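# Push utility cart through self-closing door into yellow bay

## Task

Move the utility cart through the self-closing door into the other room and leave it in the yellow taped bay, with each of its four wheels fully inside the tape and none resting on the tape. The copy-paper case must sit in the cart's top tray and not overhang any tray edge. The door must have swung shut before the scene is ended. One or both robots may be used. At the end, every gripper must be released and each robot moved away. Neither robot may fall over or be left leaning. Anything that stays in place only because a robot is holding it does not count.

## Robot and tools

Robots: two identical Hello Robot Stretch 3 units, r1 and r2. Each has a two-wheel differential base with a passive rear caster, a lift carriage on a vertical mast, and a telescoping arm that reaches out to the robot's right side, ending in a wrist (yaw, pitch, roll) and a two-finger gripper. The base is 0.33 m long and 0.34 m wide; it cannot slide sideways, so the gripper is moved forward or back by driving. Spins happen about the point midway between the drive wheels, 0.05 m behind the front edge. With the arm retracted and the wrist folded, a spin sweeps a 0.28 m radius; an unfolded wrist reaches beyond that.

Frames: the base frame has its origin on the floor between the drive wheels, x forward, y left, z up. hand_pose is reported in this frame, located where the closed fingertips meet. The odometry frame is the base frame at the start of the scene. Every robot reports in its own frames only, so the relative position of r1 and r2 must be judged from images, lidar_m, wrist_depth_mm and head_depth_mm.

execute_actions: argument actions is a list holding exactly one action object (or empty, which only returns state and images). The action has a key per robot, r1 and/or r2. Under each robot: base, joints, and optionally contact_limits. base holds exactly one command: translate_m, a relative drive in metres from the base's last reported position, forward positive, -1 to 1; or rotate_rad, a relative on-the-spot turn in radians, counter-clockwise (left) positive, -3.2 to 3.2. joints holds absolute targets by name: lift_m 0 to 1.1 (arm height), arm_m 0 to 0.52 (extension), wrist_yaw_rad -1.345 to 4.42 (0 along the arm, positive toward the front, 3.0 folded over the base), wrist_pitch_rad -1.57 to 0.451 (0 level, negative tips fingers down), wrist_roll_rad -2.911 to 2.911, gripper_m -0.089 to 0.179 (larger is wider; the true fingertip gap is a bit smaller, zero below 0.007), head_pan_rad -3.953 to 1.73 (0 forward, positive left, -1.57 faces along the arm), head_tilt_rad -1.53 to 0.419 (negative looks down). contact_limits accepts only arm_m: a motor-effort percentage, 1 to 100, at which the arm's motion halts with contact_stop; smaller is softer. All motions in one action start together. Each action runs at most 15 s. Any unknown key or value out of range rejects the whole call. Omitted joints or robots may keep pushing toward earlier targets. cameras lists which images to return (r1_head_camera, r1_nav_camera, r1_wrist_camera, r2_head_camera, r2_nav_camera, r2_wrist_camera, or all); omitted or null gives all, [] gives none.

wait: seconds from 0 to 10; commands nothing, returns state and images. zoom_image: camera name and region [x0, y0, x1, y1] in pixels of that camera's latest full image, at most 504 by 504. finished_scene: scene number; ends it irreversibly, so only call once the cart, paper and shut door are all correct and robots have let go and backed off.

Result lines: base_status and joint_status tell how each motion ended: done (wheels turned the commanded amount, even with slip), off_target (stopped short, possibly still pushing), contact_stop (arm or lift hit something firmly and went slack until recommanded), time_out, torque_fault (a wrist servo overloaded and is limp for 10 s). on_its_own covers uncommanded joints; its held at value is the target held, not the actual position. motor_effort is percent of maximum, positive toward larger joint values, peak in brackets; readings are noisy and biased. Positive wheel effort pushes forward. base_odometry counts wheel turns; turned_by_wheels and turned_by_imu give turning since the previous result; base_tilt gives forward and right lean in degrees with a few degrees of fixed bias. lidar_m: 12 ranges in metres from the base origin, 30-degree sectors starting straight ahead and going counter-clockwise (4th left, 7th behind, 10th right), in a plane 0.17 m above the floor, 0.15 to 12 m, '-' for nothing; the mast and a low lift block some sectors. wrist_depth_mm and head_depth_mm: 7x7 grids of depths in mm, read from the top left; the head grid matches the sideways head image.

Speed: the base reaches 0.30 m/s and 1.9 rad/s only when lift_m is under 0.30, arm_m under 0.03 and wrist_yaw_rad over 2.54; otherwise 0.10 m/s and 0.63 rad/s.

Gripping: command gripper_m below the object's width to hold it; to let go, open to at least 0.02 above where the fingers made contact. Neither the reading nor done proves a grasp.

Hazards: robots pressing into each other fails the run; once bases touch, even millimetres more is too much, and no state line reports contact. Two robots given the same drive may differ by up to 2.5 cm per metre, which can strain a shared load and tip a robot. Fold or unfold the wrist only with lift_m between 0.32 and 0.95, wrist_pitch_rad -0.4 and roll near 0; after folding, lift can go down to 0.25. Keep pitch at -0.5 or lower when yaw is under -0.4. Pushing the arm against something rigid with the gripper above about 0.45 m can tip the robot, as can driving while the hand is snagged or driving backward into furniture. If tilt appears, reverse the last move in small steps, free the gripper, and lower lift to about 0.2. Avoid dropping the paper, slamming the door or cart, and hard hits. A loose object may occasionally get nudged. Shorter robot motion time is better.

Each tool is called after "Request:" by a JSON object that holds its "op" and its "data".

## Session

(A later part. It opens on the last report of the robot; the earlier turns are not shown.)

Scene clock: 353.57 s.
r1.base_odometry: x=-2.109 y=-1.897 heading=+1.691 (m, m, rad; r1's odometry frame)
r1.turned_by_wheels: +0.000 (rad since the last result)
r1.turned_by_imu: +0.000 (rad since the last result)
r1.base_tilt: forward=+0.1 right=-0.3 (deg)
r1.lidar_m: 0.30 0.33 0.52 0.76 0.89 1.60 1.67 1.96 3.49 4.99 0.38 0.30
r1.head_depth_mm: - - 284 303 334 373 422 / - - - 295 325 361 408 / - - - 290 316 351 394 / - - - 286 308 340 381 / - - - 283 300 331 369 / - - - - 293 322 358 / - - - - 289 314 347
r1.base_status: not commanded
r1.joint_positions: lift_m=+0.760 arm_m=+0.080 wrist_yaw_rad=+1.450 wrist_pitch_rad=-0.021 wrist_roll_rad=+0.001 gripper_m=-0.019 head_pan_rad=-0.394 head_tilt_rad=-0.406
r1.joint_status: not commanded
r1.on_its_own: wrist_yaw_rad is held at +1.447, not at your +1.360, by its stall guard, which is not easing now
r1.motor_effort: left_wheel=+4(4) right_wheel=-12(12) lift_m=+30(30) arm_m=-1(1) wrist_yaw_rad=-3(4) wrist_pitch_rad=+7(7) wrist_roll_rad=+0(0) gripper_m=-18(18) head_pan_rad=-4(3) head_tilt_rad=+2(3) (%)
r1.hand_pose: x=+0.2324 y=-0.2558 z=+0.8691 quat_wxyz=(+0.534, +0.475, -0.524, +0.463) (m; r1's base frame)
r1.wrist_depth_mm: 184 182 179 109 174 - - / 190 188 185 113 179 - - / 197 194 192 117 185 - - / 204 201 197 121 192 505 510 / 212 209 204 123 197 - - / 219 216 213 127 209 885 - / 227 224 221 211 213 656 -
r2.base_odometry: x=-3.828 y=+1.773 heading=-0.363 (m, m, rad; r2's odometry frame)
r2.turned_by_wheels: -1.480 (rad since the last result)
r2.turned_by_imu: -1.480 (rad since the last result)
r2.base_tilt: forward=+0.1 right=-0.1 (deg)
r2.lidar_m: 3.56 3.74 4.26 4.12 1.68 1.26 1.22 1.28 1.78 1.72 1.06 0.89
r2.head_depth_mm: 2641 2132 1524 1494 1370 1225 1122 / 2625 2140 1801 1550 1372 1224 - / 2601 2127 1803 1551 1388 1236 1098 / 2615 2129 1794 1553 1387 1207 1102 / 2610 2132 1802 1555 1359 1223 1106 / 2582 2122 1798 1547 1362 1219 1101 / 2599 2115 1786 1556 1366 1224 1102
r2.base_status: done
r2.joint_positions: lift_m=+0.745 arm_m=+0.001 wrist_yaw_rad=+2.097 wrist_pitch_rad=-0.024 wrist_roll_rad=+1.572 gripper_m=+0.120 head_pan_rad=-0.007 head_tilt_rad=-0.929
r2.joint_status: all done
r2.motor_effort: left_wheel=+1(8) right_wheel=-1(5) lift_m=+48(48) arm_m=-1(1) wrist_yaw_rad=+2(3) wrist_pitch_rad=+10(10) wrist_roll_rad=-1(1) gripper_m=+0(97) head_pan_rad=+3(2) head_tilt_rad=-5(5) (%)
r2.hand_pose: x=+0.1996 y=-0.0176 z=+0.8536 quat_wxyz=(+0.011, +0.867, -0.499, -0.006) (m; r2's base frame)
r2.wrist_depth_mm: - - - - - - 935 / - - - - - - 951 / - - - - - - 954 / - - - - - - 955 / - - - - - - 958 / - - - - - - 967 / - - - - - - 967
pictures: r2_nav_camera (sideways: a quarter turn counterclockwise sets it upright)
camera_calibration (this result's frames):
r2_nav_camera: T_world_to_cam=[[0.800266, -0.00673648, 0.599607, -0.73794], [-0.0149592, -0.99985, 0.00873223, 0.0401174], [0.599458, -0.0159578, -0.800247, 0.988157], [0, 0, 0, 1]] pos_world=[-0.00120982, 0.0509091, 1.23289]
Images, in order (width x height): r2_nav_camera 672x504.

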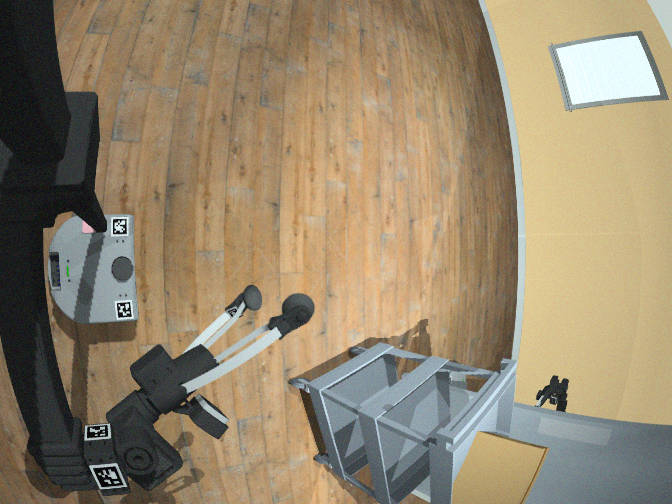

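Request:
{"op": "execute_actions", "data": {"actions": [{"r2":{"base":{"translate_m":0.79}}}], "cameras": []}}

Request:
{"op": "execute_actions", "data": {"actions": [{"r2":{"base":{"rotate_rad":-1.38}}}], "cameras": ["r2_head_camera","r2_nav_camera"]}}

Scene clock: 362.97 s.
r1.base_odometry: x=-2.109 y=-1.897 heading=+1.691 (m, m, rad; r1's odometry frame)
r1.turned_by_wheels: +0.000 (rad since the last result)
r1.turned_by_imu: +0.001 (rad since the last result)
r1.base_tilt: forward=+0.1 right=-0.4 (deg)
r1.lidar_m: 0.30 0.33 0.52 0.76 0.89 1.60 1.67 1.96 3.48 4.98 0.38 0.30
r1.head_depth_mm: - - 285 302 334 373 422 / - - - 295 325 361 408 / - - - 290 316 350 394 / - - - 287 308 340 381 / - - - 283 300 331 370 / - - - - 293 322 358 / - - - - 289 313 348
r1.base_status: not commanded
r1.joint_positions: lift_m=+0.760 arm_m=+0.080 wrist_yaw_rad=+1.450 wrist_pitch_rad=-0.021 wrist_roll_rad=+0.001 gripper_m=-0.019 head_pan_rad=-0.394 head_tilt_rad=-0.406
r1.joint_status: not commanded
r1.on_its_own: wrist_yaw_rad is held at +1.447, not at your +1.360, by its stall guard, which is not easing now
r1.motor_effort: left_wheel=+4(4) right_wheel=-12(12) lift_m=+30(30) arm_m=-1(1) wrist_yaw_rad=-3(3) wrist_pitch_rad=+7(7) wrist_roll_rad=+1(0) gripper_m=-16(17) head_pan_rad=-4(4) head_tilt_rad=+2(3) (%)
r1.hand_pose: x=+0.2324 y=-0.2558 z=+0.8691 quat_wxyz=(+0.534, +0.475, -0.524, +0.463) (m; r1's base frame)
r1.wrist_depth_mm: 184 182 179 109 174 - - / 190 188 186 114 179 - - / 197 195 191 117 185 - 857 / 204 201 198 121 192 504 508 / 211 208 205 123 198 - - / 219 216 212 127 211 877 - / 228 224 219 211 213 670 -
r2.base_odometry: x=-3.089 y=+1.493 heading=-0.363 (m, m, rad; r2's odometry frame)
r2.turned_by_wheels: +0.000 (rad since the last result)
r2.turned_by_imu: +0.005 (rad since the last result)
r2.base_tilt: forward=+0.2 right=-0.1 (deg)
r2.lidar_m: 2.75 2.89 4.06 4.09 2.77 2.08 2.02 2.12 1.80 0.51 0.51 1.43
r2.head_depth_mm: 2460 2123 1794 1550 1368 1222 1120 / 2448 2132 1801 1564 1377 1220 - / 2447 2140 1801 1559 1394 1234 1094 / 2457 2119 1786 1547 1385 1202 1109 / 2444 2126 1790 1552 1361 1216 1099 / 2437 2129 1789 1547 1362 1221 1102 / 2447 2111 1788 1550 1360 1221 1100
r2.base_status: done
r2.joint_positions: lift_m=+0.745 arm_m=+0.001 wrist_yaw_rad=+2.097 wrist_pitch_rad=-0.024 wrist_roll_rad=+1.572 gripper_m=+0.120 head_pan_rad=-0.007 head_tilt_rad=-0.929
r2.joint_status: not commanded
r2.motor_effort: left_wheel=+1(7) right_wheel=-1(1) lift_m=+48(48) arm_m=-1(1) wrist_yaw_rad=+3(3) wrist_pitch_rad=+10(10) wrist_roll_rad=-1(1) gripper_m=+0(0) head_pan_rad=+3(2) head_tilt_rad=-5(6) (%)
r2.hand_pose: x=+0.1996 y=-0.0176 z=+0.8536 quat_wxyz=(+0.011, +0.867, -0.499, -0.006) (m; r2's base frame)
r2.wrist_depth_mm: - - - - - - 945 / - - - - - - 954 / - - - - - - 932 / - - - - - - 959 / - - - - - - 952 / - - - - - - 949 / - - - - - - 960
pictures: none
No camera images: the call's "cameras" was empty. Leave "cameras" out to get every camera's image.

Scene clock: 366.10 s.
r1.base_odometry: x=-2.109 y=-1.897 heading=+1.691 (m, m, rad; r1's odometry frame)
r1.turned_by_wheels: +0.000 (rad since the last result)
r1.turned_by_imu: +0.000 (rad since the last result)
r1.base_tilt: forward=+0.1 right=-0.4 (deg)
r1.lidar_m: 0.30 0.33 0.51 0.76 0.89 1.60 1.67 1.96 3.49 5.00 0.38 0.30
r1.head_depth_mm: - - 284 302 334 372 422 / - - - 295 325 361 407 / - - - 290 316 350 394 / - - - 286 308 341 381 / - - - 283 300 331 369 / - - - - 293 322 358 / - - - - 289 313 348
r1.base_status: not commanded
r1.joint_positions: lift_m=+0.760 arm_m=+0.080 wrist_yaw_rad=+1.450 wrist_pitch_rad=-0.021 wrist_roll_rad=+0.001 gripper_m=-0.019 head_pan_rad=-0.394 head_tilt_rad=-0.406
r1.joint_status: not commanded
r1.on_its_own: wrist_yaw_rad is held at +1.447, not at your +1.360, by its stall guard, which is not easing now
r1.motor_effort: left_wheel=+4(4) right_wheel=-12(12) lift_m=+30(30) arm_m=-1(1) wrist_yaw_rad=-3(3) wrist_pitch_rad=+7(7) wrist_roll_rad=+1(0) gripper_m=-18(18) head_pan_rad=-5(4) head_tilt_rad=+3(3) (%)
r1.hand_pose: x=+0.2324 y=-0.2558 z=+0.8691 quat_wxyz=(+0.534, +0.475, -0.524, +0.463) (m; r1's base frame)
r1.wrist_depth_mm: 184 182 179 109 174 - - / 191 188 185 113 180 - - / 197 194 191 117 186 - - / 204 200 198 121 192 496 505 / 211 208 206 123 198 - - / 219 216 213 127 208 877 - / 227 225 221 211 212 660 -
r2.base_odometry: x=-3.089 y=+1.493 heading=-1.742 (m, m, rad; r2's odometry frame)
r2.turned_by_wheels: -1.380 (rad since the last result)
r2.turned_by_imu: -1.380 (rad since the last result)
r2.base_tilt: forward=+0.1 right=-0.1 (deg)
r2.lidar_m: 0.51 0.52 2.76 2.75 3.12 4.10 4.08 2.42 2.03 2.02 2.10 0.53
r2.head_depth_mm: 1621 1778 1766 1558 1371 1228 1120 / 2523 795 633 1476 1375 1228 - / 775 820 631 985 1233 1240 1093 / 691 778 629 986 1252 1207 1101 / 623 730 628 983 1246 1217 1105 / 645 763 626 985 1241 1217 1100 / 735 775 624 949 1362 1215 1099
r2.base_status: done
r2.joint_positions: lift_m=+0.745 arm_m=+0.001 wrist_yaw_rad=+2.097 wrist_pitch_rad=-0.024 wrist_roll_rad=+1.572 gripper_m=+0.120 head_pan_rad=-0.007 head_tilt_rad=-0.929
r2.joint_status: not commanded
r2.motor_effort: left_wheel=+2(7) right_wheel=-1(5) lift_m=+48(48) arm_m=-1(1) wrist_yaw_rad=+2(2) wrist_pitch_rad=+10(10) wrist_roll_rad=-1(1) gripper_m=+0(0) head_pan_rad=+3(3) head_tilt_rad=-5(5) (%)
r2.hand_pose: x=+0.1996 y=-0.0176 z=+0.8536 quat_wxyz=(+0.011, +0.867, -0.499, -0.006) (m; r2's base frame)
r2.wrist_depth_mm: - - 611 386 968 596 421 / - - 601 435 - 600 690 / - - - 478 988 520 743 / - - - 552 - 586 699 / - - - - - - 952 / - - - - - - 960 / - - - - - - 936
pictures: r2_head_camera (sideways: a quarter turn clockwise sets it upright), r2_nav_camera (sideways: a quarter turn counterclockwise sets it upright)
camera_calibration (this result's frames):
r2_head_camera: T_world_to_cam=[[-0.830762, -0.0245409, -0.556087, 0.747945], [-0.0296982, 0.999559, 0.000255449, 0.000669254], [0.555835, 0.016727, -0.831124, 1.04201], [0, 0, 0, 1]] pos_world=[0.0421972, 0.00025656, 1.28196]
r2_nav_camera: T_world_to_cam=[[0.800291, -0.00671978, 0.599574, -0.737897], [-0.0149378, -0.99985, 0.00873256, 0.0401169], [0.599425, -0.0159449, -0.800272, 0.98819], [0, 0, 0, 1]] pos_world=[-0.00121376, 0.050909, 1.23289]
Images, in order (width x height): r2_head_camera 896x504, r2_nav_camera 672x504.

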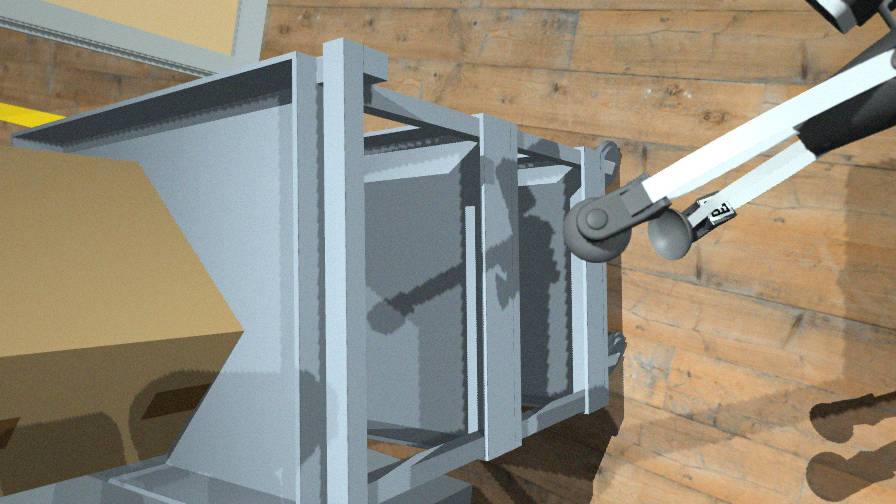

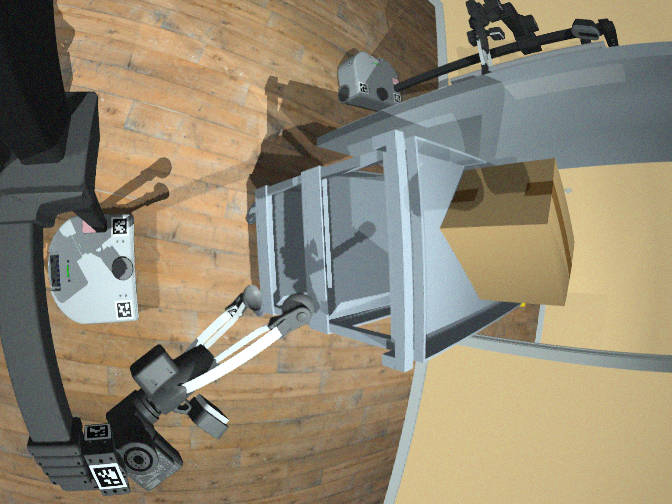

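Request:
{"op": "execute_actions", "data": {"actions": [{"r2":{"base":{"rotate_rad":0.4}}}], "cameras": []}}

Request:
{"op": "execute_actions", "data": {"actions": [{"r2":{"base":{"translate_m":0.15}}}], "cameras": []}}

Request:
{"op": "execute_actions", "data": {"actions": [{"r2":{"base":{"rotate_rad":-0.4}}}], "cameras": ["r2_head_camera","r2_wrist_camera"]}}

Scene clock: 368.00 s.
r1.base_odometry: x=-2.109 y=-1.897 heading=+1.691 (m, m, rad; r1's odometry frame)
r1.turned_by_wheels: +0.000 (rad since the last result)
r1.turned_by_imu: +0.000 (rad since the last result)
r1.base_tilt: forward=+0.1 right=-0.4 (deg)
r1.lidar_m: 0.30 0.33 0.51 0.76 0.89 1.60 1.67 1.96 3.48 4.99 0.38 0.30
r1.head_depth_mm: - - 285 302 334 373 421 / - - - 295 325 362 408 / - - - 290 316 350 394 / - - - 287 308 341 381 / - - - 283 300 331 370 / - - - - 293 322 358 / - - - - 289 313 347
r1.base_status: not commanded
r1.joint_positions: lift_m=+0.760 arm_m=+0.080 wrist_yaw_rad=+1.450 wrist_pitch_rad=-0.021 wrist_roll_rad=+0.001 gripper_m=-0.019 head_pan_rad=-0.394 head_tilt_rad=-0.406
r1.joint_status: not commanded
r1.on_its_own: wrist_yaw_rad is held at +1.447, not at your +1.360, by its stall guard, which is not easing now
r1.motor_effort: left_wheel=+4(4) right_wheel=-12(12) lift_m=+30(30) arm_m=-1(1) wrist_yaw_rad=-3(3) wrist_pitch_rad=+7(7) wrist_roll_rad=+1(1) gripper_m=-17(18) head_pan_rad=-4(4) head_tilt_rad=+3(2) (%)
r1.hand_pose: x=+0.2324 y=-0.2558 z=+0.8691 quat_wxyz=(+0.534, +0.475, -0.524, +0.463) (m; r1's base frame)
r1.wrist_depth_mm: 185 182 179 109 174 - - / 191 188 185 113 180 - - / 196 193 191 117 185 - - / 204 201 197 121 191 504 512 / 211 209 205 123 199 - - / 218 216 213 127 209 875 - / 227 225 221 212 213 667 -
r2.base_odometry: x=-3.089 y=+1.493 heading=-1.343 (m, m, rad; r2's odometry frame)
r2.turned_by_wheels: +0.400 (rad since the last result)
r2.turned_by_imu: +0.400 (rad since the last result)
r2.base_tilt: forward=+0.2 right=-0.1 (deg)
r2.lidar_m: 0.51 2.74 2.75 2.94 4.16 4.09 2.65 2.06 2.02 2.15 1.78 0.51
r2.head_depth_mm: 595 703 691 968 923 1209 1121 / 662 738 616 987 1170 1225 - / 825 800 633 983 1231 1236 1097 / 1160 782 645 950 1257 1203 1104 / 972 1121 1319 1548 1362 1224 1105 / 1387 2072 1674 1552 1367 1219 1103 / 2439 2123 1711 1553 1357 1217 1105
r2.base_status: done
r2.joint_positions: lift_m=+0.745 arm_m=+0.001 wrist_yaw_rad=+2.097 wrist_pitch_rad=-0.024 wrist_roll_rad=+1.572 gripper_m=+0.120 head_pan_rad=-0.007 head_tilt_rad=-0.929
r2.joint_status: not commanded
r2.motor_effort: left_wheel=+0(6) right_wheel=+1(7) lift_m=+48(48) arm_m=-1(2) wrist_yaw_rad=+2(3) wrist_pitch_rad=+10(10) wrist_roll_rad=-1(1) gripper_m=-1(0) head_pan_rad=+3(3) head_tilt_rad=-5(6) (%)
r2.hand_pose: x=+0.1996 y=-0.0176 z=+0.8536 quat_wxyz=(+0.011, +0.867, -0.499, -0.006) (m; r2's base frame)
r2.wrist_depth_mm: 861 895 917 396 957 562 458 / - - - 475 931 520 837 / - - - - - - 940 / - - - - - - 927 / - - - - - - 941 / - - - - - - 991 / - - - - - - 979
pictures: none
No camera images: the call's "cameras" was empty. Leave "cameras" out to get every camera's image.

Scene clock: 370.77 s.
r1.base_odometry: x=-2.109 y=-1.897 heading=+1.691 (m, m, rad; r1's odometry frame)
r1.turned_by_wheels: +0.000 (rad since the last result)
r1.turned_by_imu: +0.000 (rad since the last result)
r1.base_tilt: forward=+0.1 right=-0.4 (deg)
r1.lidar_m: 0.30 0.33 0.52 0.76 0.89 1.60 1.67 1.96 3.50 4.98 0.38 0.31
r1.head_depth_mm: - - 284 303 334 373 422 / - - - 295 325 361 407 / - - - 290 316 350 394 / - - - 286 308 340 381 / - - - 283 300 331 369 / - - - - 293 322 358 / - - - - 289 313 347
r1.base_status: not commanded
r1.joint_positions: lift_m=+0.760 arm_m=+0.080 wrist_yaw_rad=+1.450 wrist_pitch_rad=-0.021 wrist_roll_rad=+0.001 gripper_m=-0.019 head_pan_rad=-0.394 head_tilt_rad=-0.406
r1.joint_status: not commanded
r1.on_its_own: wrist_yaw_rad is held at +1.447, not at your +1.360, by its stall guard, which is not easing now
r1.motor_effort: left_wheel=+4(4) right_wheel=-12(12) lift_m=+30(30) arm_m=-1(1) wrist_yaw_rad=-4(4) wrist_pitch_rad=+7(7) wrist_roll_rad=+0(1) gripper_m=-18(18) head_pan_rad=-4(4) head_tilt_rad=+2(3) (%)
r1.hand_pose: x=+0.2324 y=-0.2558 z=+0.8691 quat_wxyz=(+0.534, +0.475, -0.524, +0.463) (m; r1's base frame)
r1.wrist_depth_mm: 184 182 179 109 174 - - / 191 188 185 113 180 - - / 197 194 191 117 185 - 839 / 204 201 197 121 192 503 510 / 211 209 204 123 198 - - / 218 216 212 127 208 875 - / 227 225 220 211 213 659 -
r2.base_odometry: x=-3.055 y=+1.347 heading=-1.343 (m, m, rad; r2's odometry frame)
r2.turned_by_wheels: +0.000 (rad since the last result)
r2.turned_by_imu: +0.001 (rad since the last result)
r2.base_tilt: forward=+0.2 right=-0.1 (deg)
r2.lidar_m: 0.37 2.55 2.67 2.85 4.20 4.19 2.77 2.15 2.11 2.13 0.40 0.37
r2.head_depth_mm: 486 540 637 597 842 1016 1121 / 562 625 664 543 856 1099 - / 1194 743 690 534 885 1134 1099 / 1014 1179 660 552 897 1184 1102 / 850 977 1136 692 1367 1220 1103 / 814 1574 1599 1541 1364 1215 1103 / 2257 2111 1675 1545 1371 1219 1098
r2.base_status: done
r2.joint_positions: lift_m=+0.745 arm_m=+0.001 wrist_yaw_rad=+2.097 wrist_pitch_rad=-0.024 wrist_roll_rad=+1.572 gripper_m=+0.120 head_pan_rad=-0.007 head_tilt_rad=-0.929
r2.joint_status: not commanded
r2.motor_effort: left_wheel=-1(5) right_wheel=+1(6) lift_m=+48(47) arm_m=-1(1) wrist_yaw_rad=+2(3) wrist_pitch_rad=+10(10) wrist_roll_rad=-1(1) gripper_m=-1(0) head_pan_rad=+2(3) head_tilt_rad=-6(5) (%)
r2.hand_pose: x=+0.1996 y=-0.0176 z=+0.8536 quat_wxyz=(+0.011, +0.867, -0.499, -0.006) (m; r2's base frame)
r2.wrist_depth_mm: 782 796 808 238 854 524 417 / 748 775 784 277 817 824 418 / - - - 330 375 386 386 / - - - - - - 933 / - - - - - - 951 / - - - - - - 948 / - - - - - - 972
pictures: none
No camera images: the call's "cameras" was empty. Leave "cameras" out to get every camera's image.

Scene clock: 372.37 s.
r1.base_odometry: x=-2.109 y=-1.897 heading=+1.691 (m, m, rad; r1's odometry frame)
r1.turned_by_wheels: +0.000 (rad since the last result)
r1.turned_by_imu: +0.000 (rad since the last result)
r1.base_tilt: forward=+0.1 right=-0.4 (deg)
r1.lidar_m: 0.30 0.33 0.51 0.76 0.89 1.60 1.67 1.96 3.52 4.97 0.38 0.30
r1.head_depth_mm: - - 284 303 334 372 421 / - - - 295 325 361 408 / - - - 290 316 351 394 / - - - 286 308 340 381 / - - - 283 300 331 370 / - - - - 293 322 358 / - - - - 289 313 348
r1.base_status: not commanded
r1.joint_positions: lift_m=+0.760 arm_m=+0.080 wrist_yaw_rad=+1.450 wrist_pitch_rad=-0.021 wrist_roll_rad=+0.001 gripper_m=-0.019 head_pan_rad=-0.394 head_tilt_rad=-0.406
r1.joint_status: not commanded
r1.on_its_own: wrist_yaw_rad is held at +1.447, not at your +1.360, by its stall guard, which is not easing now
r1.motor_effort: left_wheel=+4(4) right_wheel=-12(12) lift_m=+30(30) arm_m=-1(1) wrist_yaw_rad=-3(3) wrist_pitch_rad=+7(7) wrist_roll_rad=+1(1) gripper_m=-17(18) head_pan_rad=-4(5) head_tilt_rad=+2(3) (%)
r1.hand_pose: x=+0.2324 y=-0.2558 z=+0.8691 quat_wxyz=(+0.534, +0.475, -0.524, +0.463) (m; r1's base frame)
r1.wrist_depth_mm: 184 182 179 109 174 - - / 191 188 184 113 179 - - / 197 194 191 117 185 - 854 / 205 201 197 121 191 502 515 / 211 208 204 123 198 - - / 219 217 212 127 209 889 - / 228 225 220 212 213 667 -
r2.base_odometry: x=-3.055 y=+1.347 heading=-1.743 (m, m, rad; r2's odometry frame)
r2.turned_by_wheels: -0.400 (rad since the last result)
r2.turned_by_imu: -0.399 (rad since the last result)
r2.base_tilt: forward=+0.2 right=-0.1 (deg)
r2.lidar_m: 0.37 0.38 2.67 2.67 3.01 4.24 4.19 2.53 2.12 2.11 1.95 0.39
r2.head_depth_mm: 2624 804 669 544 1327 1228 1119 / 641 768 690 563 890 1203 - / 563 676 693 560 899 1184 1095 / 499 587 671 558 899 1184 1104 / 489 584 675 555 882 1167 1103 / 546 667 688 554 862 1205 1099 / 1121 1167 645 531 1344 1215 1100
r2.base_status: done
r2.joint_positions: lift_m=+0.745 arm_m=+0.001 wrist_yaw_rad=+2.097 wrist_pitch_rad=-0.024 wrist_roll_rad=+1.572 gripper_m=+0.120 head_pan_rad=-0.007 head_tilt_rad=-0.929
r2.joint_status: not commanded
r2.motor_effort: left_wheel=+1(7) right_wheel=-1(6) lift_m=+48(47) arm_m=-1(1) wrist_yaw_rad=+2(3) wrist_pitch_rad=+10(10) wrist_roll_rad=-1(1) gripper_m=+0(1) head_pan_rad=+4(2) head_tilt_rad=-6(5) (%)
r2.hand_pose: x=+0.1996 y=-0.0176 z=+0.8536 quat_wxyz=(+0.011, +0.867, -0.499, -0.006) (m; r2's base frame)
r2.wrist_depth_mm: - 462 468 254 816 608 416 / - 495 453 276 893 604 417 / - - 664 303 - 599 360 / 940 941 955 340 992 571 390 / - 869 - 394 450 482 456 / - - - 398 - - 943 / - - - - - - 972
pictures: r2_head_camera (sideways: a quarter turn clockwise sets it upright), r2_wrist_camera
camera_calibration (this result's frames):
r2_head_camera: T_world_to_cam=[[-0.830776, -0.0245529, -0.556065, 0.747916], [-0.0297127, 0.999558, 0.000256417, 0.000668084], [0.555813, 0.0167352, -0.831139, 1.04203], [0, 0, 0, 1]] pos_world=[0.0421966, 0.00025709, 1.28196]
r2_wrist_camera: T_world_to_cam=[[-0.0597137, -0.0463419, -0.997139, 0.85203], [-0.632575, 0.774497, 0.00188709, 0.175623], [0.772194, 0.630878, -0.0755628, 0.0884942], [0, 0, 0, 1]] pos_world=[0.0936377, -0.152364, 0.855948]
Images, in order (width x height): r2_head_camera 896x504, r2_wrist_camera 644x364.

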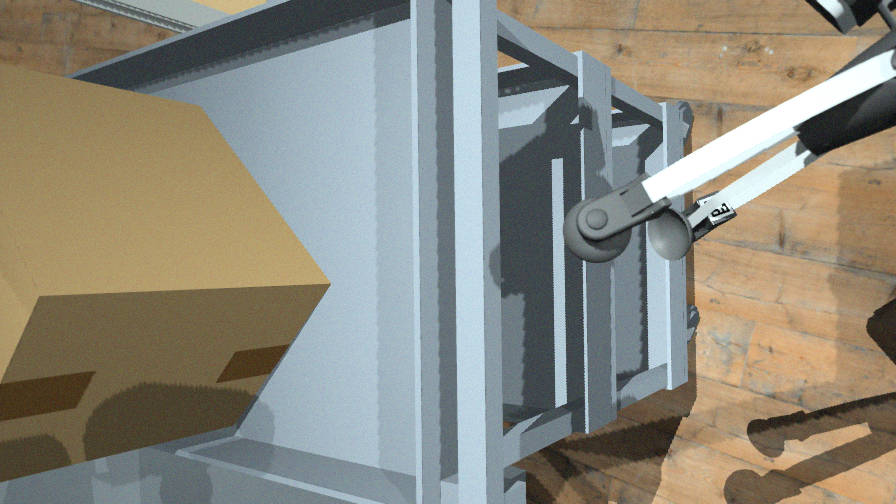

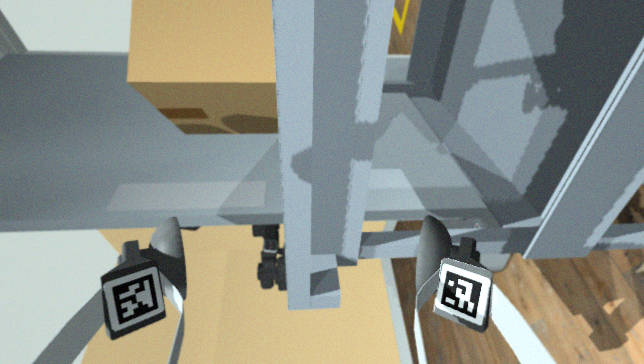

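Request:
{"op": "execute_actions", "data": {"actions": [{"r2":{"base":{"translate_m":0.13}}}], "cameras": []}}

Request:
{"op": "execute_actions", "data": {"actions": [{"r2":{"joints":{"gripper_m":-0.03,"head_tilt_rad":-0.8}}}], "cameras": ["r2_nav_camera","r2_wrist_camera"]}}

Scene clock: 375.23 s.
r1.base_odometry: x=-2.109 y=-1.897 heading=+1.691 (m, m, rad; r1's odometry frame)
r1.turned_by_wheels: +0.000 (rad since the last result)
r1.turned_by_imu: +0.000 (rad since the last result)
r1.base_tilt: forward=+0.1 right=-0.4 (deg)
r1.lidar_m: 0.30 0.33 0.52 0.76 0.89 1.60 1.66 1.96 3.49 5.00 0.38 0.30
r1.head_depth_mm: - - 284 303 334 373 422 / - - - 295 325 362 407 / - - - 290 316 350 394 / - - - 286 308 340 381 / - - - 283 300 331 369 / - - - - 293 322 358 / - - - - 289 313 347
r1.base_status: not commanded
r1.joint_positions: lift_m=+0.760 arm_m=+0.080 wrist_yaw_rad=+1.450 wrist_pitch_rad=-0.021 wrist_roll_rad=+0.001 gripper_m=-0.019 head_pan_rad=-0.394 head_tilt_rad=-0.406
r1.joint_status: not commanded
r1.on_its_own: wrist_yaw_rad is held at +1.447, not at your +1.360, by its stall guard, which is not easing now
r1.motor_effort: left_wheel=+4(4) right_wheel=-12(12) lift_m=+30(30) arm_m=-2(1) wrist_yaw_rad=-3(3) wrist_pitch_rad=+7(7) wrist_roll_rad=+1(0) gripper_m=-17(16) head_pan_rad=-4(5) head_tilt_rad=+2(2) (%)
r1.hand_pose: x=+0.2324 y=-0.2558 z=+0.8691 quat_wxyz=(+0.534, +0.475, -0.524, +0.463) (m; r1's base frame)
r1.wrist_depth_mm: 185 182 179 109 174 - - / 190 188 185 113 180 - - / 197 195 191 117 185 - 883 / 203 201 198 121 191 502 509 / 212 208 205 123 199 - - / 220 215 212 127 209 882 - / 227 224 220 212 213 666 -
r2.base_odometry: x=-3.078 y=+1.219 heading=-1.742 (m, m, rad; r2's odometry frame)
r2.turned_by_wheels: +0.000 (rad since the last result)
r2.turned_by_imu: +0.001 (rad since the last result)
r2.base_tilt: forward=+0.2 right=-0.1 (deg)
r2.lidar_m: 0.24 0.24 2.65 2.64 2.98 4.35 4.33 2.56 2.14 2.14 0.35 0.25
r2.head_depth_mm: 2385 796 660 598 520 1173 1122 / 485 599 677 598 516 789 - / 452 509 638 596 533 785 1098 / 435 443 538 593 533 787 1103 / 435 420 521 586 509 785 1102 / 435 479 616 595 504 776 1105 / 464 562 655 583 502 1165 1099
r2.base_status: done
r2.joint_positions: lift_m=+0.745 arm_m=+0.001 wrist_yaw_rad=+2.097 wrist_pitch_rad=-0.024 wrist_roll_rad=+1.572 gripper_m=+0.120 head_pan_rad=-0.007 head_tilt_rad=-0.929
r2.joint_status: not commanded
r2.motor_effort: left_wheel=+2(8) right_wheel=-1(3) lift_m=+47(48) arm_m=-1(2) wrist_yaw_rad=+3(2) wrist_pitch_rad=+10(10) wrist_roll_rad=-1(1) gripper_m=+0(0) head_pan_rad=+4(4) head_tilt_rad=-5(6) (%)
r2.hand_pose: x=+0.1996 y=-0.0176 z=+0.8536 quat_wxyz=(+0.011, +0.867, -0.499, -0.006) (m; r2's base frame)
r2.wrist_depth_mm: - 361 370 84 142 557 419 / - 354 358 92 156 600 420 / - 350 351 103 173 611 422 / 906 898 890 116 197 567 421 / 789 822 805 133 222 526 426 / - - - 155 259 - 409 / - - - 185 337 346 350
pictures: none
No camera images: the call's "cameras" was empty. Leave "cameras" out to get every camera's image.

Scene clock: 377.23 s.
r1.base_odometry: x=-2.109 y=-1.897 heading=+1.691 (m, m, rad; r1's odometry frame)
r1.turned_by_wheels: +0.000 (rad since the last result)
r1.turned_by_imu: +0.000 (rad since the last result)
r1.base_tilt: forward=+0.1 right=-0.4 (deg)
r1.lidar_m: 0.30 0.33 0.52 0.76 0.89 1.60 1.67 1.96 3.48 5.02 0.38 0.30
r1.head_depth_mm: - - 285 302 334 373 422 / - - - 295 325 362 408 / - - - 290 316 351 394 / - - - 287 308 341 381 / - - - 283 300 331 370 / - - - - 293 322 358 / - - - - 289 313 347
r1.base_status: not commanded
r1.joint_positions: lift_m=+0.760 arm_m=+0.080 wrist_yaw_rad=+1.450 wrist_pitch_rad=-0.021 wrist_roll_rad=+0.001 gripper_m=-0.019 head_pan_rad=-0.394 head_tilt_rad=-0.406
r1.joint_status: not commanded
r1.on_its_own: wrist_yaw_rad is held at +1.447, not at your +1.360, by its stall guard, which is not easing now
r1.motor_effort: left_wheel=+4(4) right_wheel=-12(12) lift_m=+30(30) arm_m=-1(1) wrist_yaw_rad=-3(3) wrist_pitch_rad=+7(7) wrist_roll_rad=+1(0) gripper_m=-18(17) head_pan_rad=-5(4) head_tilt_rad=+3(2) (%)
r1.hand_pose: x=+0.2324 y=-0.2558 z=+0.8691 quat_wxyz=(+0.534, +0.475, -0.524, +0.463) (m; r1's base frame)
r1.wrist_depth_mm: 185 182 179 109 174 - - / 191 188 185 113 180 - - / 197 194 190 117 185 - 872 / 204 200 198 121 192 501 517 / 211 209 205 123 198 - - / 220 216 213 127 209 835 - / 228 224 220 211 212 660 -
r2.base_odometry: x=-3.078 y=+1.219 heading=-1.742 (m, m, rad; r2's odometry frame)
r2.turned_by_wheels: +0.000 (rad since the last result)
r2.turned_by_imu: +0.001 (rad since the last result)
r2.base_tilt: forward=+0.2 right=-0.1 (deg)
r2.lidar_m: 0.23 0.24 2.64 2.64 2.97 4.33 4.34 2.55 2.14 2.13 0.35 0.25
r2.head_depth_mm: 3523 2544 789 653 569 444 1097 / 3607 539 673 667 568 440 796 / 620 488 558 648 566 448 911 / 618 450 477 579 565 455 909 / 3608 447 455 565 564 452 908 / 3584 464 527 631 564 448 740 / 1211 504 661 630 563 446 1091
r2.base_status: not commanded
r2.joint_positions: lift_m=+0.745 arm_m=+0.001 wrist_yaw_rad=+2.091 wrist_pitch_rad=-0.015 wrist_roll_rad=+1.572 gripper_m=-0.028 head_pan_rad=-0.007 head_tilt_rad=-0.804
r2.joint_status: all done
r2.motor_effort: left_wheel=+0(2) right_wheel=-11(11) lift_m=+47(48) arm_m=+0(1) wrist_yaw_rad=+8(11) wrist_pitch_rad=+7(10) wrist_roll_rad=-1(1) gripper_m=-31(99) head_pan_rad=+3(3) head_tilt_rad=+2(13) (%)
r2.hand_pose: x=+0.2006 y=-0.0187 z=+0.8559 quat_wxyz=(+0.007, +0.865, -0.502, -0.004) (m; r2's base frame)
r2.wrist_depth_mm: - 364 368 81 138 542 422 / - 352 355 89 151 583 422 / - 348 351 99 168 614 427 / 927 908 881 111 189 576 425 / 800 806 816 124 223 810 427 / - - - 138 - - 408 / - - - 219 325 339 341
pictures: r2_nav_camera (sideways: a quarter turn counterclockwise sets it upright), r2_wrist_camera
camera_calibration (this result's frames):
r2_nav_camera: T_world_to_cam=[[0.719489, -0.00611225, 0.694477, -0.861063], [-0.0159078, -0.999844, 0.00768091, 0.0414906], [0.694321, -0.0165739, -0.719474, 0.882544], [0, 0, 0, 1]] pos_world=[0.00741585, 0.0508483, 1.23264]
r2_wrist_camera: T_world_to_cam=[[-0.0523896, -0.0415986, -0.99776, 0.853454], [-0.627517, 0.778603, 0.000487586, 0.177413], [0.776839, 0.626136, -0.0668945, 0.0801145], [0, 0, 0, 1]] pos_world=[0.0938057, -0.152794, 0.856815]
Images, in order (width x height): r2_nav_camera 672x504, r2_wrist_camera 644x364.

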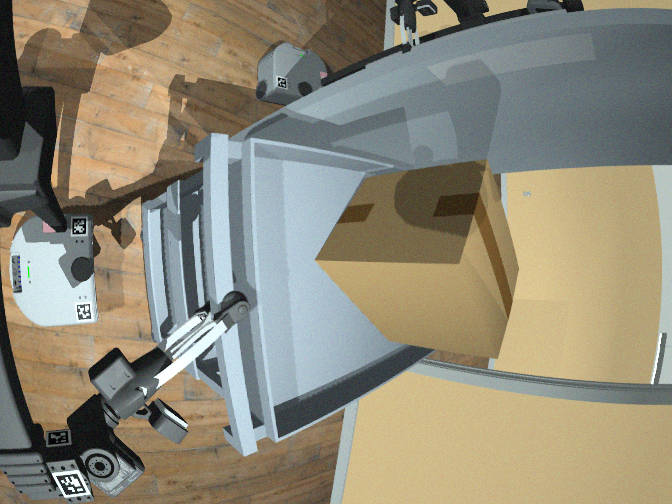

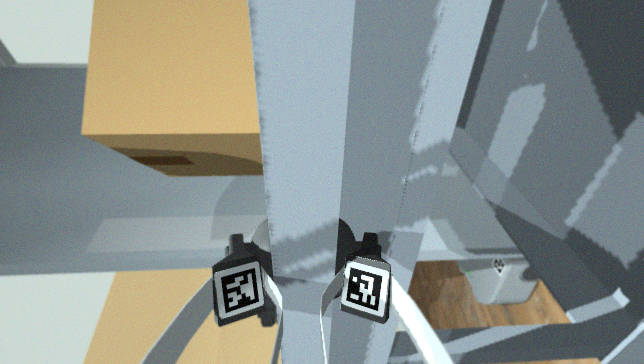

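Request:
{"op": "execute_actions", "data": {"actions": [{"r2":{"base":{"translate_m":0.15}}}], "cameras": ["r2_nav_camera"]}}

Scene clock: 379.83 s.
r1.base_odometry: x=-2.109 y=-1.897 heading=+1.691 (m, m, rad; r1's odometry frame)
r1.turned_by_wheels: +0.000 (rad since the last result)
r1.turned_by_imu: +0.000 (rad since the last result)
r1.base_tilt: forward=+0.1 right=-0.4 (deg)
r1.lidar_m: 0.30 0.33 0.52 0.76 0.89 1.60 1.67 1.96 3.47 4.99 0.38 0.30
r1.head_depth_mm: - - 284 302 334 373 421 / - - - 295 325 361 408 / - - - 290 316 351 394 / - - - 286 308 340 381 / - - - 283 300 331 369 / - - - - 293 322 358 / - - - - 289 313 348
r1.base_status: not commanded
r1.joint_positions: lift_m=+0.760 arm_m=+0.080 wrist_yaw_rad=+1.450 wrist_pitch_rad=-0.021 wrist_roll_rad=+0.001 gripper_m=-0.019 head_pan_rad=-0.394 head_tilt_rad=-0.406
r1.joint_status: not commanded
r1.on_its_own: wrist_yaw_rad is held at +1.447, not at your +1.360, by its stall guard, which is not easing now
r1.motor_effort: left_wheel=+4(4) right_wheel=-12(12) lift_m=+30(30) arm_m=-1(1) wrist_yaw_rad=-3(4) wrist_pitch_rad=+7(7) wrist_roll_rad=+1(1) gripper_m=-17(18) head_pan_rad=-4(4) head_tilt_rad=+2(3) (%)
r1.hand_pose: x=+0.2324 y=-0.2558 z=+0.8691 quat_wxyz=(+0.534, +0.475, -0.524, +0.463) (m; r1's base frame)
r1.wrist_depth_mm: 184 182 179 109 174 - - / 191 188 185 114 179 - - / 197 195 191 118 185 893 - / 204 200 198 121 192 490 - / 211 208 205 123 199 - - / 219 216 213 127 210 - - / 227 223 219 211 212 633 -
r2.base_odometry: x=-3.103 y=+1.071 heading=-1.742 (m, m, rad; r2's odometry frame)
r2.turned_by_wheels: +0.000 (rad since the last result)
r2.turned_by_imu: -0.061 (rad since the last result)
r2.base_tilt: forward=+0.2 right=-0.1 (deg)
r2.lidar_m: 0.21 0.21 0.24 2.61 2.86 4.45 4.49 2.70 2.17 2.16 1.70 0.25
r2.head_depth_mm: 3487 2577 1540 1692 544 486 1132 / 3479 2674 2119 636 569 449 1079 / 3494 2551 763 668 568 452 743 / 3547 529 625 657 566 484 917 / 3618 469 501 584 566 500 645 / 619 448 421 495 559 491 463 / 3560 447 418 534 564 490 429
r2.base_status: done
r2.joint_positions: lift_m=+0.745 arm_m=+0.001 wrist_yaw_rad=+2.182 wrist_pitch_rad=-0.017 wrist_roll_rad=+1.572 gripper_m=-0.019 head_pan_rad=-0.007 head_tilt_rad=-0.803
r2.joint_status: not commanded
r2.on_its_own: wrist_yaw_rad is held at +2.166, not at your +2.100, by its stall guard, which is not easing now; gripper_m is held at -0.020, not at your -0.030, by its stall guard, which is not easing now; wrist_yaw_rad is at rest, and its effort (-19) is outside its rest range (-12 to +12)
r2.motor_effort: left_wheel=+4(16) right_wheel=+4(18) lift_m=+47(47) arm_m=+0(1) wrist_yaw_rad=-19(58) wrist_pitch_rad=+7(8) wrist_roll_rad=-1(1) gripper_m=-24(31) head_pan_rad=+3(4) head_tilt_rad=+1(1) (%)
r2.hand_pose: x=+0.1881 y=+0.0010 z=+0.8554 quat_wxyz=(+0.008, +0.887, -0.462, -0.004) (m; r2's base frame)
r2.wrist_depth_mm: - 413 410 93 150 577 425 / - 384 390 100 161 607 431 / - 365 368 107 173 615 426 / 892 395 402 117 187 611 423 / 777 769 772 125 206 562 428 / 674 698 - 135 726 732 421 / - - - 156 257 - 393
pictures: r2_nav_camera (sideways: a quarter turn counterclockwise sets it upright)
camera_calibration (this result's frames):
r2_nav_camera: T_world_to_cam=[[0.719059, -0.00610657, 0.694922, -0.86164], [-0.0159088, -0.999844, 0.00767538, 0.0414978], [0.694766, -0.0165745, -0.719044, 0.881983], [0, 0, 0, 1]] pos_world=[0.0074585, 0.050848, 1.23264]
Images, in order (width x height): r2_nav_camera 672x504.

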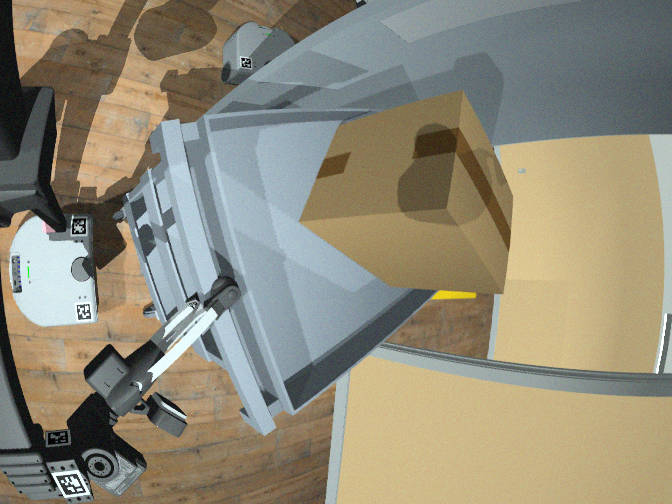

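Request:
{"op": "execute_actions", "data": {"actions": [{"r2":{"base":{"rotate_rad":0.25}}}], "cameras": ["r2_nav_camera"]}}

Scene clock: 381.30 s.
r1.base_odometry: x=-2.109 y=-1.897 heading=+1.691 (m, m, rad; r1's odometry frame)
r1.turned_by_wheels: +0.000 (rad since the last result)
r1.turned_by_imu: +0.000 (rad since the last result)
r1.base_tilt: forward=+0.1 right=-0.4 (deg)
r1.lidar_m: 0.30 0.33 0.52 0.76 0.89 1.60 1.67 1.96 3.48 4.98 0.38 0.30
r1.head_depth_mm: - - 284 303 334 373 422 / - - - 295 325 362 408 / - - - 290 316 351 394 / - - - 286 308 340 381 / - - - 283 300 331 369 / - - - - 293 322 358 / - - - - 289 313 347
r1.base_status: not commanded
r1.joint_positions: lift_m=+0.760 arm_m=+0.080 wrist_yaw_rad=+1.450 wrist_pitch_rad=-0.021 wrist_roll_rad=+0.001 gripper_m=-0.019 head_pan_rad=-0.394 head_tilt_rad=-0.406
r1.joint_status: not commanded
r1.on_its_own: wrist_yaw_rad is held at +1.447, not at your +1.360, by its stall guard, which is not easing now
r1.motor_effort: left_wheel=+4(4) right_wheel=-12(12) lift_m=+30(30) arm_m=-1(1) wrist_yaw_rad=-3(3) wrist_pitch_rad=+7(7) wrist_roll_rad=+0(1) gripper_m=-17(18) head_pan_rad=-4(5) head_tilt_rad=+3(3) (%)
r1.hand_pose: x=+0.2324 y=-0.2558 z=+0.8691 quat_wxyz=(+0.534, +0.475, -0.524, +0.463) (m; r1's base frame)
r1.wrist_depth_mm: 184 182 179 109 175 - - / 191 188 185 113 180 - - / 197 195 190 117 185 - - / 203 201 197 121 191 457 629 / 210 208 204 123 198 499 - / 219 216 213 127 208 - - / 228 225 220 212 213 622 -
r2.base_odometry: x=-3.103 y=+1.071 heading=-1.493 (m, m, rad; r2's odometry frame)
r2.turned_by_wheels: +0.250 (rad since the last result)
r2.turned_by_imu: +0.245 (rad since the last result)
r2.base_tilt: forward=+0.2 right=-0.1 (deg)
r2.lidar_m: 0.23 0.23 2.62 2.65 3.33 4.47 3.56 2.34 2.16 2.17 0.32 0.24
r2.head_depth_mm: 3503 2482 809 652 569 458 1077 / 3572 521 646 668 568 458 746 / 3608 476 544 637 566 458 727 / 622 451 468 568 566 482 936 / 1133 450 444 551 564 456 743 / 957 464 519 633 565 457 740 / 814 506 656 632 565 457 1074
r2.base_status: done
r2.joint_positions: lift_m=+0.745 arm_m=+0.001 wrist_yaw_rad=+2.141 wrist_pitch_rad=-0.019 wrist_roll_rad=+1.575 gripper_m=-0.016 head_pan_rad=-0.007 head_tilt_rad=-0.803
r2.joint_status: not commanded
r2.on_its_own: wrist_yaw_rad is held at +2.166, not at your +2.100, by its stall guard, which is still easing; gripper_m is held at -0.017, not at your -0.030, by its stall guard, which is still easing
r2.motor_effort: left_wheel=-4(6) right_wheel=+9(19) lift_m=+46(47) arm_m=+0(0) wrist_yaw_rad=+28(34) wrist_pitch_rad=+8(8) wrist_roll_rad=-2(2) gripper_m=-18(26) head_pan_rad=+3(3) head_tilt_rad=+1(1) (%)
r2.hand_pose: x=+0.1938 y=-0.0077 z=+0.8548 quat_wxyz=(+0.008, +0.877, -0.479, -0.006) (m; r2's base frame)
r2.wrist_depth_mm: - 339 344 72 130 535 423 / 882 333 340 79 144 571 417 / 794 375 344 90 161 613 425 / 720 725 731 102 186 558 426 / 660 675 684 116 226 719 424 / - - - 134 - - 398 / - - - 178 335 346 349
pictures: r2_nav_camera (sideways: a quarter turn counterclockwise sets it upright)
camera_calibration (this result's frames):
r2_nav_camera: T_world_to_cam=[[0.71906, -0.00610666, 0.694922, -0.86164], [-0.015909, -0.999844, 0.00767538, 0.0414978], [0.694766, -0.0165745, -0.719045, 0.881983], [0, 0, 0, 1]] pos_world=[0.00745849, 0.050848, 1.23264]
Images, in order (width x height): r2_nav_camera 672x504.

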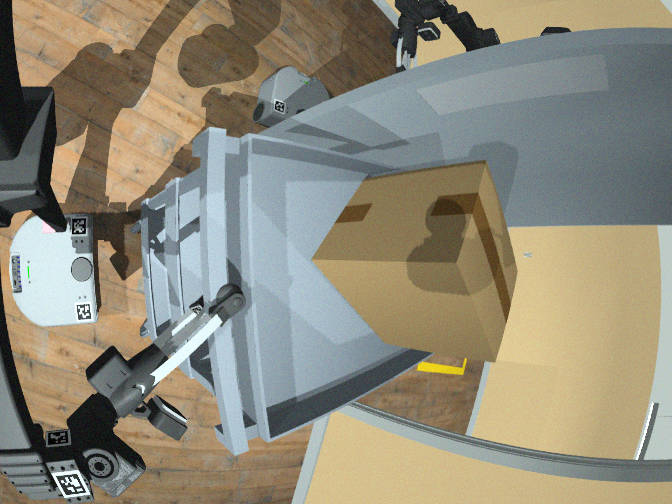

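Request:
{"op": "execute_actions", "data": {"actions": [{"r2":{"base":{"rotate_rad":0.25},"joints":{"wrist_yaw_rad":2.2}}}], "cameras": []}}

Request:
{"op": "execute_actions", "data": {"actions": [{"r2":{"base":{"translate_m":0.1}}}], "cameras": ["r2_nav_camera"]}}

Scene clock: 383.43 s.
r1.base_odometry: x=-2.109 y=-1.897 heading=+1.691 (m, m, rad; r1's odometry frame)
r1.turned_by_wheels: +0.000 (rad since the last result)
r1.turned_by_imu: +0.000 (rad since the last result)
r1.base_tilt: forward=+0.1 right=-0.4 (deg)
r1.lidar_m: 0.30 0.33 0.52 0.76 0.90 1.60 1.67 1.96 3.47 5.00 0.38 0.30
r1.head_depth_mm: - - 284 302 333 373 421 / - - - 295 325 361 407 / - - - 289 316 351 394 / - - - 286 308 341 381 / - - - 283 300 331 369 / - - - - 293 322 358 / - - - - 288 313 348
r1.base_status: not commanded
r1.joint_positions: lift_m=+0.760 arm_m=+0.080 wrist_yaw_rad=+1.450 wrist_pitch_rad=-0.021 wrist_roll_rad=+0.001 gripper_m=-0.019 head_pan_rad=-0.394 head_tilt_rad=-0.406
r1.joint_status: not commanded
r1.on_its_own: wrist_yaw_rad is held at +1.447, not at your +1.360, by its stall guard, which is not easing now
r1.motor_effort: left_wheel=+4(4) right_wheel=-12(12) lift_m=+30(30) arm_m=-1(1) wrist_yaw_rad=-3(2) wrist_pitch_rad=+7(7) wrist_roll_rad=+1(1) gripper_m=-17(17) head_pan_rad=-4(4) head_tilt_rad=+3(3) (%)
r1.hand_pose: x=+0.2324 y=-0.2558 z=+0.8691 quat_wxyz=(+0.534, +0.475, -0.524, +0.463) (m; r1's base frame)
r1.wrist_depth_mm: 183 182 179 109 174 - - / 190 188 185 113 179 - - / 197 194 191 117 185 856 - / 204 201 197 121 192 416 436 / 212 209 205 123 198 430 - / 220 216 213 127 210 - - / 227 224 219 212 213 597 -
r2.base_odometry: x=-3.103 y=+1.071 heading=-1.243 (m, m, rad; r2's odometry frame)
r2.turned_by_wheels: +0.250 (rad since the last result)
r2.turned_by_imu: +0.247 (rad since the last result)
r2.base_tilt: forward=+0.1 right=-0.1 (deg)
r2.lidar_m: 0.23 0.26 2.62 2.83 4.28 4.48 2.76 2.19 2.15 1.74 0.26 0.22
r2.head_depth_mm: 3571 463 520 637 570 495 436 / 1191 454 476 596 568 494 554 / 1006 453 444 540 567 473 394 / 858 469 509 610 566 473 924 / 749 550 669 665 566 450 999 / 661 734 820 627 564 482 1094 / 585 641 721 1389 516 508 1128
r2.base_status: done
r2.joint_positions: lift_m=+0.745 arm_m=+0.001 wrist_yaw_rad=+2.154 wrist_pitch_rad=-0.019 wrist_roll_rad=+1.574 gripper_m=-0.015 head_pan_rad=-0.007 head_tilt_rad=-0.803
r2.joint_status: wrist_yaw_rad off_target (ended at +2.154, target +2.200)
r2.on_its_own: wrist_yaw_rad is held at +2.148, not at your +2.200, by its stall guard, which is not easing now; gripper_m is held at -0.017, not at your -0.030, by its stall guard, which is not easing now
r2.motor_effort: left_wheel=-1(9) right_wheel=+4(16) lift_m=+47(46) arm_m=+0(1) wrist_yaw_rad=-8(59) wrist_pitch_rad=+8(8) wrist_roll_rad=-1(2) gripper_m=-24(24) head_pan_rad=+3(4) head_tilt_rad=+1(0) (%)
r2.hand_pose: x=+0.1920 y=-0.0050 z=+0.8549 quat_wxyz=(+0.008, +0.881, -0.474, -0.006) (m; r2's base frame)
r2.wrist_depth_mm: 287 289 - - 106 107 421 / 666 671 47 47 121 506 422 / 621 630 57 54 149 508 425 / - - - 68 197 - 424 / - - - 91 363 - 393 / - - - 137 - - 921 / - - - - - - 971
pictures: none
No camera images: the call's "cameras" was empty. Leave "cameras" out to get every camera's image.

Scene clock: 385.40 s.
r1.base_odometry: x=-2.109 y=-1.897 heading=+1.690 (m, m, rad; r1's odometry frame)
r1.turned_by_wheels: +0.000 (rad since the last result)
r1.turned_by_imu: +0.000 (rad since the last result)
r1.base_tilt: forward=+0.0 right=-0.4 (deg)
r1.lidar_m: 0.30 0.33 0.52 0.76 0.89 1.60 1.67 1.96 3.48 5.00 0.37 0.30
r1.head_depth_mm: - - 284 302 333 372 421 / - - - 295 324 361 407 / - - - 290 316 350 393 / - - - 286 307 340 381 / - - - 283 300 330 369 / - - - - 293 322 358 / - - - - 289 313 347
r1.base_status: not commanded
r1.joint_positions: lift_m=+0.760 arm_m=+0.080 wrist_yaw_rad=+1.453 wrist_pitch_rad=-0.021 wrist_roll_rad=+0.001 gripper_m=-0.019 head_pan_rad=-0.394 head_tilt_rad=-0.406
r1.joint_status: not commanded
r1.on_its_own: wrist_yaw_rad is held at +1.447, not at your +1.360, by its stall guard, which is not easing now
r1.motor_effort: left_wheel=+3(4) right_wheel=-6(12) lift_m=+30(30) arm_m=-1(1) wrist_yaw_rad=-6(6) wrist_pitch_rad=+7(7) wrist_roll_rad=+1(1) gripper_m=-16(18) head_pan_rad=-4(4) head_tilt_rad=+2(2) (%)
r1.hand_pose: x=+0.2325 y=-0.2551 z=+0.8691 quat_wxyz=(+0.534, +0.476, -0.523, +0.464) (m; r1's base frame)
r1.wrist_depth_mm: 185 182 179 109 174 - - / 190 188 185 113 179 - - / 197 194 191 117 185 804 - / 204 201 197 121 192 398 582 / 212 209 204 123 196 406 - / 220 216 213 127 207 - - / 228 225 219 210 212 543 -
r2.base_odometry: x=-3.071 y=+0.976 heading=-1.243 (m, m, rad; r2's odometry frame)
r2.turned_by_wheels: +0.000 (rad since the last result)
r2.turned_by_imu: -0.087 (rad since the last result)
r2.base_tilt: forward=+0.2 right=-0.1 (deg)
r2.lidar_m: 0.22 0.24 2.57 2.70 3.81 4.55 3.05 2.27 2.20 1.77 0.28 0.22
r2.head_depth_mm: 3479 515 626 672 569 495 638 / 3626 474 546 648 570 494 653 / 627 453 483 598 567 483 394 / 903 451 440 536 567 486 918 / 780 459 494 618 565 462 742 / 682 508 621 663 565 453 888 / 601 647 716 630 552 446 1107
r2.base_status: done
r2.joint_positions: lift_m=+0.745 arm_m=+0.001 wrist_yaw_rad=+2.193 wrist_pitch_rad=-0.019 wrist_roll_rad=+1.573 gripper_m=-0.015 head_pan_rad=-0.007 head_tilt_rad=-0.803
r2.joint_status: not commanded
r2.on_its_own: wrist_yaw_rad is held at +2.148, not at your +2.200, by its stall guard, which is still easing; gripper_m is held at -0.017, not at your -0.030, by its stall guard, which is not easing now
r2.motor_effort: left_wheel=+7(16) right_wheel=+9(16) lift_m=+47(47) arm_m=+1(1) wrist_yaw_rad=-52(74) wrist_pitch_rad=+8(8) wrist_roll_rad=-1(1) gripper_m=-24(25) head_pan_rad=+3(3) head_tilt_rad=+1(1) (%)
r2.hand_pose: x=+0.1864 y=+0.0033 z=+0.8549 quat_wxyz=(+0.009, +0.890, -0.457, -0.005) (m; r2's base frame)
r2.wrist_depth_mm: 298 302 52 52 114 120 420 / 644 352 61 59 131 537 420 / 607 606 613 69 153 538 423 / 576 581 596 83 190 627 426 / - - - 105 - - 411 / - - - 135 359 369 370 / - - - 308 - - 969
pictures: r2_nav_camera (sideways: a quarter turn counterclockwise sets it upright)
camera_calibration (this result's frames):
r2_nav_camera: T_world_to_cam=[[0.718821, -0.0061039, 0.695168, -0.86196], [-0.0159101, -0.999844, 0.00767231, 0.0415018], [0.695013, -0.0165752, -0.718806, 0.881671], [0, 0, 0, 1]] pos_world=[0.00748219, 0.0508479, 1.23264]
Images, in order (width x height): r2_nav_camera 672x504.

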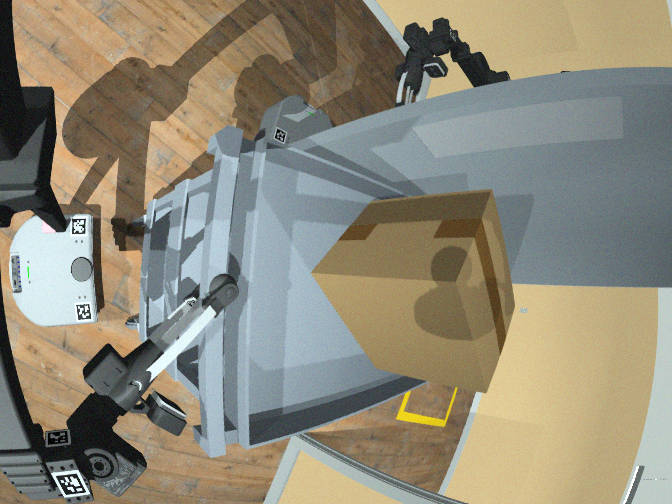

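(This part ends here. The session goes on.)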